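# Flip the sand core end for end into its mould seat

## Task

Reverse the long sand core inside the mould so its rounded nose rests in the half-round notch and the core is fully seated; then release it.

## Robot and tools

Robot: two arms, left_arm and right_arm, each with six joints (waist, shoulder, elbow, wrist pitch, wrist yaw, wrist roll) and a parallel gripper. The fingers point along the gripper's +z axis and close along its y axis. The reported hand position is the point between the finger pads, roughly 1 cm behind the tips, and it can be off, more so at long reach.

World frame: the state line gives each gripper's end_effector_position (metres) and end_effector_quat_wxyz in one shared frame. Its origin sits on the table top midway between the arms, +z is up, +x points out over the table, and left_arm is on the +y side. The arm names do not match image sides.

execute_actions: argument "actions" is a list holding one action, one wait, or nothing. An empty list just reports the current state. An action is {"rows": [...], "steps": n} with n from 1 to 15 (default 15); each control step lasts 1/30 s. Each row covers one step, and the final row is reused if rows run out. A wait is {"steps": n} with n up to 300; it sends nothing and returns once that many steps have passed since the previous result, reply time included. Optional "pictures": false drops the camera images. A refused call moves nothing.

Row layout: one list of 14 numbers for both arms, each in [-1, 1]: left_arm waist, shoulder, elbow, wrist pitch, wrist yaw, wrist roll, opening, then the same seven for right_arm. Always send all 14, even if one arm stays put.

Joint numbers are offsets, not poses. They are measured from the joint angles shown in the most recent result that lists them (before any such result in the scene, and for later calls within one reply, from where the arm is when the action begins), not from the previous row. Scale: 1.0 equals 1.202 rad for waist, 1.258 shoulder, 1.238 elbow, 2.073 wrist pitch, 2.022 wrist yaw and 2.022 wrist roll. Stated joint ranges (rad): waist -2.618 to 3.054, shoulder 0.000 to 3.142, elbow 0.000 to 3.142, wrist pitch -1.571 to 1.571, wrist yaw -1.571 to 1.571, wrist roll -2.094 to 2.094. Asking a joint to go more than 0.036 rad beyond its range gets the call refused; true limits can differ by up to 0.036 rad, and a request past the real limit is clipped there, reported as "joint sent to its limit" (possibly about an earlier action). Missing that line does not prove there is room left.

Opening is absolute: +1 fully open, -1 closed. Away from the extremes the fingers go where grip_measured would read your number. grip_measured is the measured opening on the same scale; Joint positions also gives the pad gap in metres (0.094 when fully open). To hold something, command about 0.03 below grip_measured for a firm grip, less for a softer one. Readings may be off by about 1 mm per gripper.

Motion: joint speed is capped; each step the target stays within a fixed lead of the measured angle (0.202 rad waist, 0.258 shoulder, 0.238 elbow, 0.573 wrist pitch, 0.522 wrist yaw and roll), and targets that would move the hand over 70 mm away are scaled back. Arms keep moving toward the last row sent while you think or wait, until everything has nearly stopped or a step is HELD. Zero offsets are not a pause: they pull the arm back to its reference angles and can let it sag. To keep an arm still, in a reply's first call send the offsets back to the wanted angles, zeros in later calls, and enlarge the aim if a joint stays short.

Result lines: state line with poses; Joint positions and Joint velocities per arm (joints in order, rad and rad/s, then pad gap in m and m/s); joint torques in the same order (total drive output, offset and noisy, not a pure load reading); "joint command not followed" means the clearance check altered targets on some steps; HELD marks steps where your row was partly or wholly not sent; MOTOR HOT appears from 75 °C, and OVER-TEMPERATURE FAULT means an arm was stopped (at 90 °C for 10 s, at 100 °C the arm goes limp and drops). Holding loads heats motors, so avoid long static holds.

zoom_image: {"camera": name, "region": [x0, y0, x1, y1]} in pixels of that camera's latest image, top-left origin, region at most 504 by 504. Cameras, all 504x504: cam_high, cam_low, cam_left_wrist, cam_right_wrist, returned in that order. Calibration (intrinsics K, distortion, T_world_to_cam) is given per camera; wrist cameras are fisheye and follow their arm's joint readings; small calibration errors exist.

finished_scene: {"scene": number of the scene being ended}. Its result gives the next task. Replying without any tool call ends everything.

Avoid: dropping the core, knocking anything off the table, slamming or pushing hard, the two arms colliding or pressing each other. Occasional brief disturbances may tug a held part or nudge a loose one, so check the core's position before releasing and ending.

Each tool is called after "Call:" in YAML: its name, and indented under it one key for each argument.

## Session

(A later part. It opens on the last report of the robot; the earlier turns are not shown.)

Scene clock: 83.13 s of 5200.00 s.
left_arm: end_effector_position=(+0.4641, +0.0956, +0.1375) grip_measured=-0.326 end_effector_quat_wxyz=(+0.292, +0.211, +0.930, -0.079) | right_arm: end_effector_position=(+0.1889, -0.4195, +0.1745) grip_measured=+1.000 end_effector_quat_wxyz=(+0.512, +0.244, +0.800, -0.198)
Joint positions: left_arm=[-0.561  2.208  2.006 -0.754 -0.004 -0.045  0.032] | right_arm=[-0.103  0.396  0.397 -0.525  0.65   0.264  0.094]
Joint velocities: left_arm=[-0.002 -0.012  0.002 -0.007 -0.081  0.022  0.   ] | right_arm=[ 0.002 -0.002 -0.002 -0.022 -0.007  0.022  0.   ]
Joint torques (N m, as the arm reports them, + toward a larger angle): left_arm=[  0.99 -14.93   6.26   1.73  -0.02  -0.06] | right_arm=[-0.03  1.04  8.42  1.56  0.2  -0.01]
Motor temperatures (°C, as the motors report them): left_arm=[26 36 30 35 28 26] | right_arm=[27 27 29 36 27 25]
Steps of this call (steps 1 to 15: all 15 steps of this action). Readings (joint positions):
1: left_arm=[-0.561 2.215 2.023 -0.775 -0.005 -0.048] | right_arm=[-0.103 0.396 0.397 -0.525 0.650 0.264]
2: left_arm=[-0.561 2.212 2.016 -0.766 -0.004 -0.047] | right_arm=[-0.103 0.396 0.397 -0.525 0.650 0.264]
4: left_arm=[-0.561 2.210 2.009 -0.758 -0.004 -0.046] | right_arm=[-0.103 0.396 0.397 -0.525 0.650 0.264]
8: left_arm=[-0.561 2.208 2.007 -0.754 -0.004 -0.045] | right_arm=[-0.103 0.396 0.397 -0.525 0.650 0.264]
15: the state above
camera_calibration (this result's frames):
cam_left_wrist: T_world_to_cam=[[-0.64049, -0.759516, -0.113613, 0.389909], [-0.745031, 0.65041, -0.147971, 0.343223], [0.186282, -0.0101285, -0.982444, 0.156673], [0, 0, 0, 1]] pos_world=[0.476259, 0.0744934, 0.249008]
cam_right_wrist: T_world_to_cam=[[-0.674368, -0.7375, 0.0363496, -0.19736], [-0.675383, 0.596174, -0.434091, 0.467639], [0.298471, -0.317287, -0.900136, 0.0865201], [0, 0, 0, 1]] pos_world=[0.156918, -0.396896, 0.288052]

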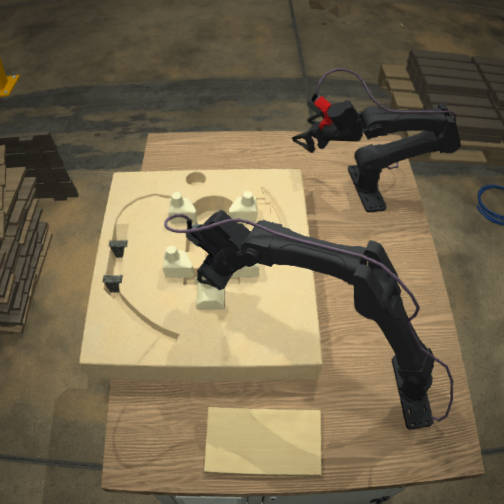

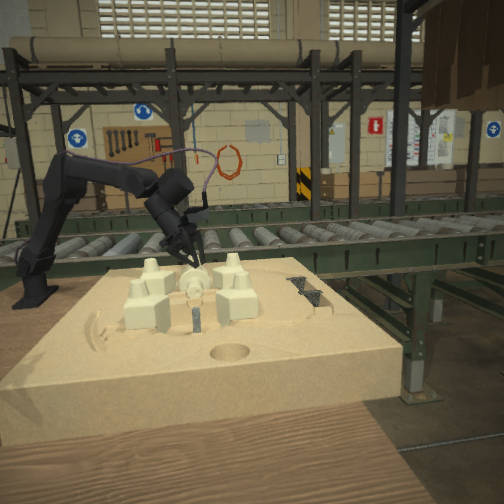

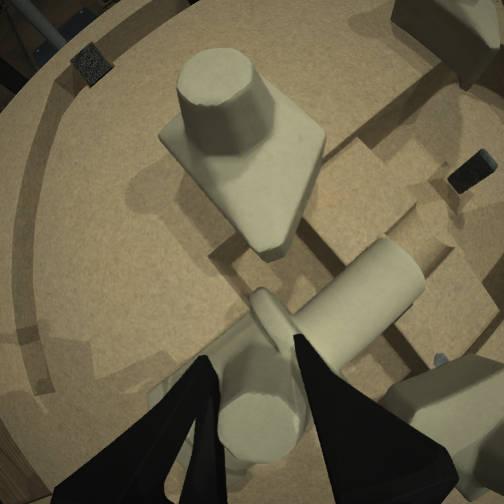

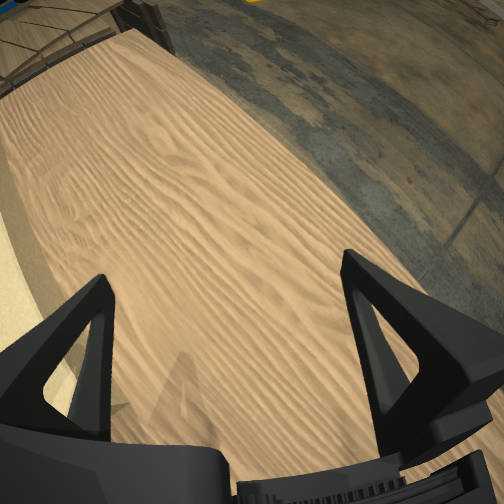

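Pull harder with the weight taken.

Call:
execute_actions:
  actions:
    - {"rows":[[0.04,-0.065,0.025,0.04,-0.02,0,-0.38,0,0,0,0,0,0,1]]}
  pictures: false

Call:
execute_actions:
  actions:
    - {"rows":[[0.015,-0.02,-0.01,0.03,0,0,-0.38,0,0,0,0,0,0,1]]}

Call:
zoom_image:
  camera: "cam_low"
  region: [130, 200, 260, 310]

Scene clock: 85.17 s of 5200.00 s.
left_arm: end_effector_position=(+0.4654, +0.0993, +0.1412) grip_measured=-0.326 end_effector_quat_wxyz=(+0.292, +0.205, +0.930, -0.088) | right_arm: end_effector_position=(+0.1889, -0.4195, +0.1745) grip_measured=+1.000 end_effector_quat_wxyz=(+0.512, +0.244, +0.800, -0.198)
Joint positions: left_arm=[-0.547  2.201  2.006 -0.756  0.018 -0.049  0.032] | right_arm=[-0.103  0.396  0.397 -0.525  0.65   0.264  0.094]
Joint velocities: left_arm=[-0.017 -0.007 -0.002 -0.037  0.007  0.051  0.001] | right_arm=[ 0.017  0.007  0.007 -0.051 -0.007  0.081  0.   ]
Joint torques (N m, as the arm reports them, + toward a larger angle): left_arm=[  2.93 -17.68   9.12   1.97  -0.69   0.01] | right_arm=[-0.03  1.04  8.42  1.55  0.21 -0.01]
Motor temperatures (°C, as the motors report them): left_arm=[26 36 30 35 28 26] | right_arm=[27 27 29 36 27 25]
Steps of this call (steps 1 to 15: the robot went on to your last target; steps 16 to 46: nothing new was sent; steps 47 to 61: all 15 steps of this action). Readings (joint positions):
47: left_arm=[-0.559 2.205 2.006 -0.752 -0.005 -0.045] | right_arm=[-0.103 0.396 0.397 -0.525 0.650 0.264]
48: left_arm=[-0.556 2.203 2.006 -0.754 -0.002 -0.045] | right_arm=[-0.103 0.396 0.397 -0.525 0.650 0.264]
50: left_arm=[-0.550 2.202 2.006 -0.756 0.011 -0.047] | right_arm=[-0.103 0.396 0.397 -0.525 0.650 0.264]
54: left_arm=[-0.547 2.201 2.006 -0.756 0.018 -0.049] | right_arm=[-0.103 0.396 0.397 -0.525 0.650 0.264]
61: the state above

Scene clock: 85.67 s of 5200.00 s.
left_arm: end_effector_position=(+0.4645, +0.0983, +0.1387) grip_measured=-0.326 end_effector_quat_wxyz=(+0.290, +0.207, +0.930, -0.091) | right_arm: end_effector_position=(+0.1889, -0.4195, +0.1745) grip_measured=+1.000 end_effector_quat_wxyz=(+0.512, +0.244, +0.800, -0.198)
Joint positions: left_arm=[-0.547  2.201  1.998 -0.75   0.026 -0.048  0.032] | right_arm=[-0.103  0.396  0.397 -0.525  0.65   0.264  0.094]
Joint velocities: left_arm=[ 0.007 -0.002 -0.007  0.022 -0.022 -0.007 -0.001] | right_arm=[ 0.012 -0.007 -0.017  0.007  0.051 -0.037  0.   ]
Joint torques (N m, as the arm reports them, + toward a larger angle): left_arm=[  1.54 -14.03   6.09   1.72  -0.07  -0.05] | right_arm=[-0.03  1.04  8.41  1.56  0.21 -0.01]
Motor temperatures (°C, as the motors report them): left_arm=[26 36 30 35 28 26] | right_arm=[27 27 29 36 27 25]
Steps of this call (steps 1 to 15: all 15 steps of this action). Readings (joint positions):
1: left_arm=[-0.547 2.201 2.002 -0.755 0.022 -0.049] | right_arm=[-0.103 0.396 0.397 -0.525 0.650 0.264]
2: left_arm=[-0.547 2.201 1.999 -0.752 0.026 -0.048] | right_arm=[-0.103 0.396 0.397 -0.525 0.650 0.264]
4: left_arm=[-0.547 2.201 1.998 -0.750 0.026 -0.048] | right_arm=[-0.103 0.396 0.397 -0.525 0.650 0.264]
8: left_arm=[-0.547 2.201 1.998 -0.750 0.026 -0.048] | right_arm=[-0.103 0.396 0.397 -0.525 0.650 0.264]
15: the state above
camera_calibration (this result's frames):
cam_left_wrist: T_world_to_cam=[[-0.642051, -0.761459, -0.0891734, 0.389918], [-0.746005, 0.647329, -0.156341, 0.343828], [0.176772, -0.0338549, -0.983669, 0.16474], [0, 0, 0, 1]] pos_world=[0.477723, 0.0799138, 0.250574]
cam_right_wrist: T_world_to_cam=[[-0.674368, -0.7375, 0.0363496, -0.19736], [-0.675383, 0.596174, -0.434091, 0.467639], [0.298471, -0.317287, -0.900136, 0.0865201], [0, 0, 0, 1]] pos_world=[0.156918, -0.396896, 0.288052]

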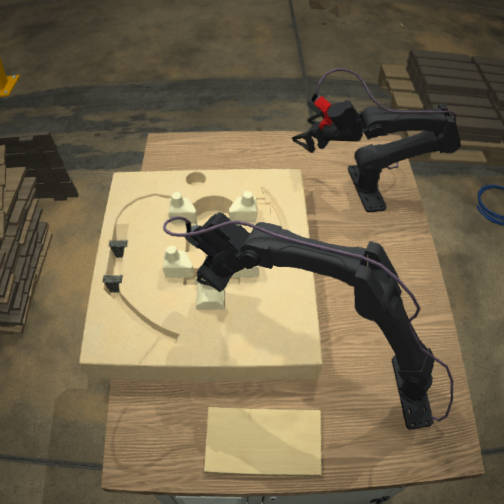

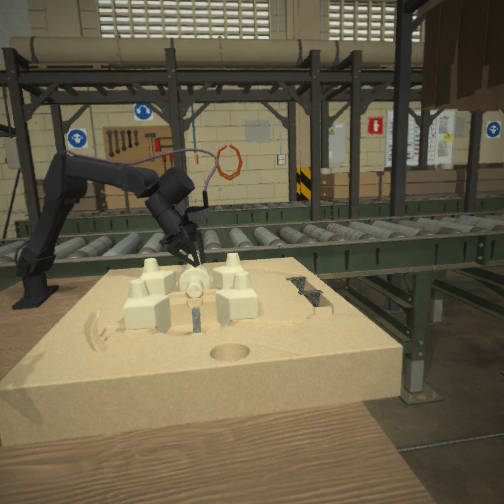

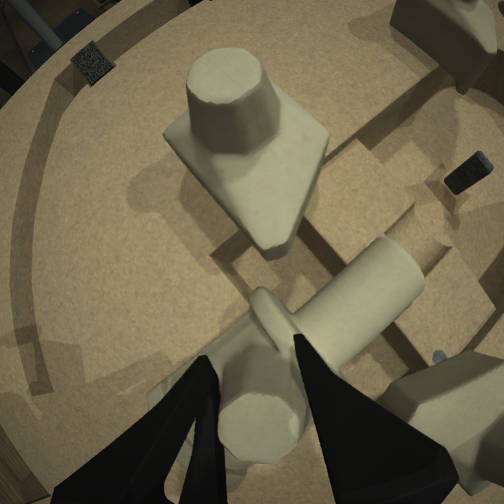

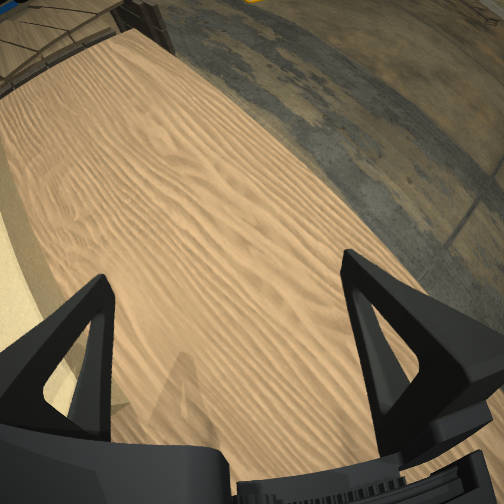

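Region (130, 200, 260, 310) of cam_low's 504x504 image, scaled by 3.877, with more detail than that image has; it fills the top 426 rows of this view, and the rest is white.

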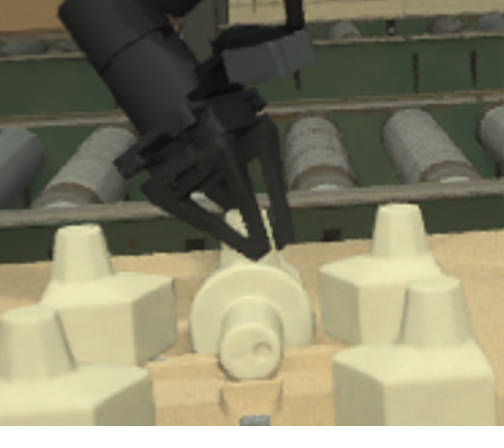

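Seems against the wall. Release and inspect.

Call:
execute_actions:
  actions:
    - {"rows":[[0,-0.02,0,0,0,0,0.3,0,0,0,0,0,0,1],[0,-0.02,0,0,0,0,0.3,0,0,0,0,0,0,1],[0,-0.02,0,0,0,0,0.3,0,0,0,0,0,0,1],[0,-0.02,0,0,0,0,0.3,0,0,0,0,0,0,1],[0,-0.02,0,0,0,0,0.3,0,0,0,0,0,0,1],[0,-0.08,0,0,0,0,0.3,0,0,0,0,0,0,1],[0,-0.2,0.02,0,0,0,0.3,0,0,0,0,0,0,1]]}
  pictures: false

Call:
execute_actions:
  actions:
    - {"steps":15}

Call:
zoom_image:
  camera: "cam_low"
  region: [150, 240, 240, 320]

Call:
zoom_image:
  camera: "cam_left_wrist"
  region: [150, 200, 450, 500]

Scene clock: 87.67 s of 5200.00 s.
left_arm: end_effector_position=(+0.4473, +0.1069, +0.2430) grip_measured=+0.298 end_effector_quat_wxyz=(+0.370, +0.202, +0.900, -0.112) | right_arm: end_effector_position=(+0.1889, -0.4195, +0.1745) grip_measured=+1.000 end_effector_quat_wxyz=(+0.512, +0.244, +0.800, -0.198)
Joint positions: left_arm=[-0.548  1.999  1.993 -0.77   0.026 -0.048  0.061] | right_arm=[-0.103  0.396  0.397 -0.525  0.65   0.264  0.094]
Joint velocities: left_arm=[ 0.002 -0.686  0.115 -0.022  0.022 -0.022  0.001] | right_arm=[-0.007 -0.002 -0.012  0.037 -0.022 -0.037  0.   ]
Joint torques (N m, as the arm reports them, + toward a larger angle): left_arm=[  0.06 -11.18   8.46   1.59   0.    -0.04] | right_arm=[-0.03  1.03  8.42  1.56  0.21 -0.01]
Motor temperatures (°C, as the motors report them): left_arm=[26 36 30 35 28 26] | right_arm=[27 27 29 36 27 25]
Steps of this call (steps 1 to 15: the robot went on to your last target; steps 16 to 45: nothing new was sent; steps 46 to 60: all 15 steps of this action). Readings (joint positions):
46: left_arm=[-0.548 2.201 1.998 -0.751 0.026 -0.048] | right_arm=[-0.103 0.396 0.397 -0.525 0.650 0.264]
47: left_arm=[-0.548 2.201 1.998 -0.751 0.026 -0.048] | right_arm=[-0.103 0.396 0.397 -0.525 0.650 0.264]
49: left_arm=[-0.548 2.201 1.998 -0.752 0.026 -0.048] | right_arm=[-0.103 0.396 0.397 -0.525 0.650 0.264]
53: left_arm=[-0.548 2.172 1.991 -0.766 0.026 -0.048] | right_arm=[-0.103 0.396 0.397 -0.525 0.650 0.264]
60: the state above

Scene clock: 88.17 s of 5200.00 s.
left_arm: end_effector_position=(+0.4458, +0.1077, +0.2782) grip_measured=+0.298 end_effector_quat_wxyz=(+0.406, +0.199, +0.884, -0.122) | right_arm: end_effector_position=(+0.1889, -0.4195, +0.1745) grip_measured=+1.000 end_effector_quat_wxyz=(+0.512, +0.244, +0.800, -0.198)
Joint positions: left_arm=[-0.548  1.955  2.013 -0.755  0.026 -0.048  0.061] | right_arm=[-0.103  0.396  0.397 -0.525  0.65   0.264  0.094]
Joint velocities: left_arm=[-0.002  0.002 -0.012 -0.022  0.051  0.051  0.001] | right_arm=[ 0.022  0.002 -0.002 -0.051 -0.007 -0.066  0.   ]
Joint torques (N m, as the arm reports them, + toward a larger angle): left_arm=[  0.   -10.53   7.29   1.57   0.01  -0.03] | right_arm=[-0.03  1.04  8.41  1.56  0.21 -0.01]
Motor temperatures (°C, as the motors report them): left_arm=[26 36 30 35 28 26] | right_arm=[27 27 29 36 27 25]
Steps of this call (steps 1 to 15: the robot went on to your last target). Readings (joint positions):
1: left_arm=[-0.548 1.979 1.998 -0.768 0.026 -0.048] | right_arm=[-0.103 0.396 0.397 -0.525 0.650 0.264]
2: left_arm=[-0.548 1.963 2.003 -0.764 0.026 -0.048] | right_arm=[-0.103 0.396 0.397 -0.525 0.650 0.264]
4: left_arm=[-0.548 1.945 2.012 -0.753 0.026 -0.048] | right_arm=[-0.103 0.396 0.397 -0.525 0.650 0.264]
8: left_arm=[-0.548 1.946 2.013 -0.750 0.026 -0.048] | right_arm=[-0.103 0.396 0.397 -0.525 0.650 0.264]
15: the state above
camera_calibration (this result's frames):
cam_left_wrist: T_world_to_cam=[[-0.616083, -0.774803, -0.14185, 0.401997], [-0.682441, 0.614972, -0.395075, 0.387156], [0.393339, -0.146595, -0.907631, 0.200032], [0, 0, 0, 1]] pos_world=[0.433195, 0.102702, 0.391534]
cam_right_wrist: T_world_to_cam=[[-0.674368, -0.7375, 0.0363496, -0.19736], [-0.675383, 0.596174, -0.434091, 0.467639], [0.298471, -0.317287, -0.900136, 0.0865201], [0, 0, 0, 1]] pos_world=[0.156918, -0.396896, 0.288052]

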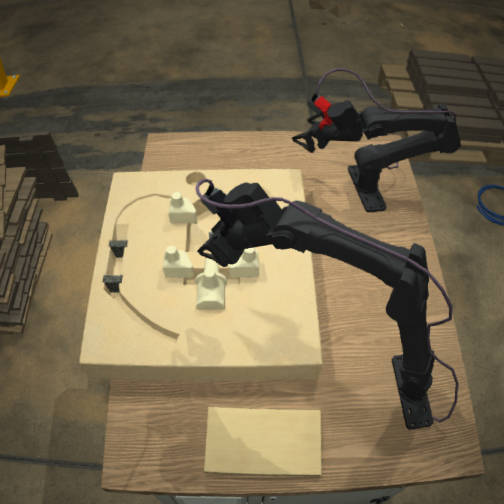

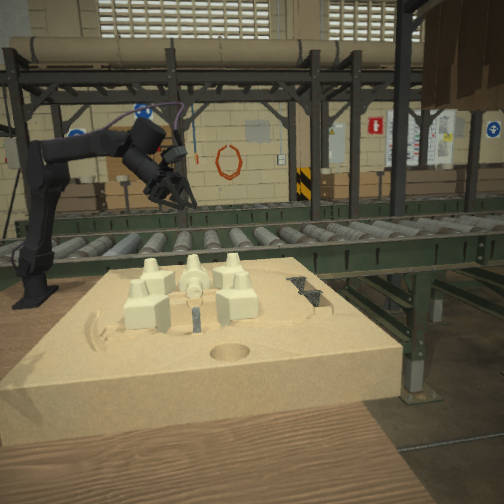

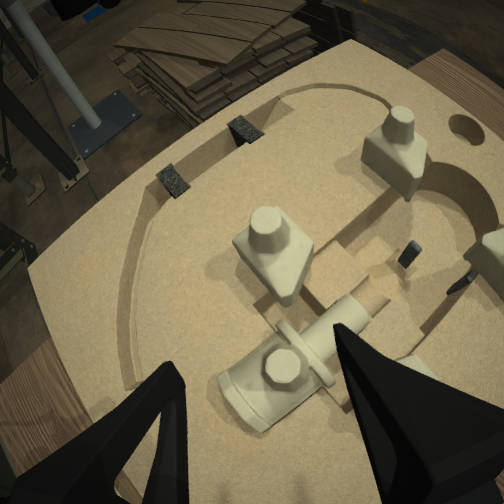

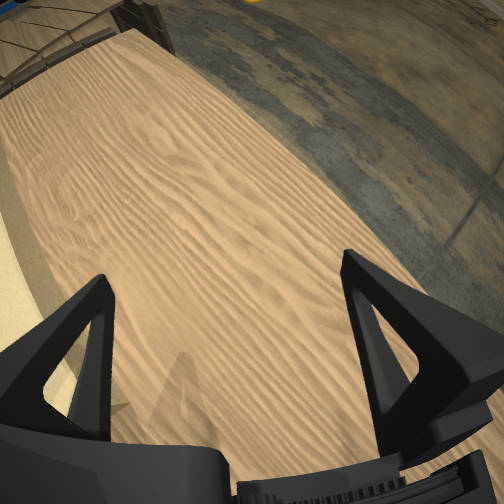

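Region (150, 240, 240, 320) of cam_low's 504x504 image, scaled by 5.600, with more detail than that image has.

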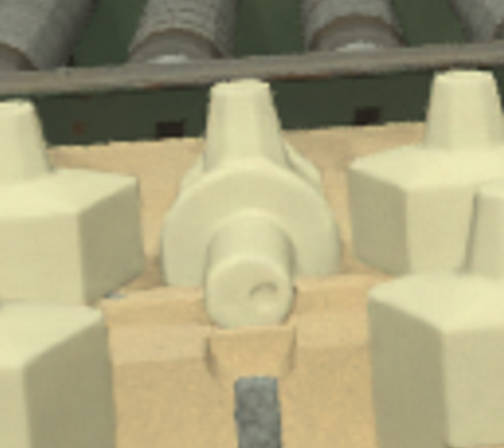

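Region (150, 200, 450, 500) of cam_left_wrist's 504x504 image, scaled by 1.680, with more detail than that image has.

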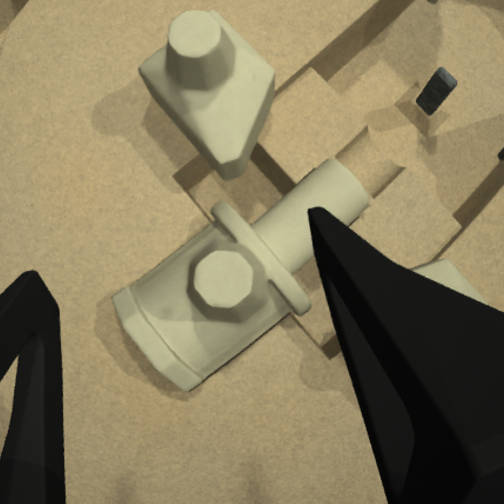

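Call:
finished_scene:
  scene: 1

The scene is finished: the task was done.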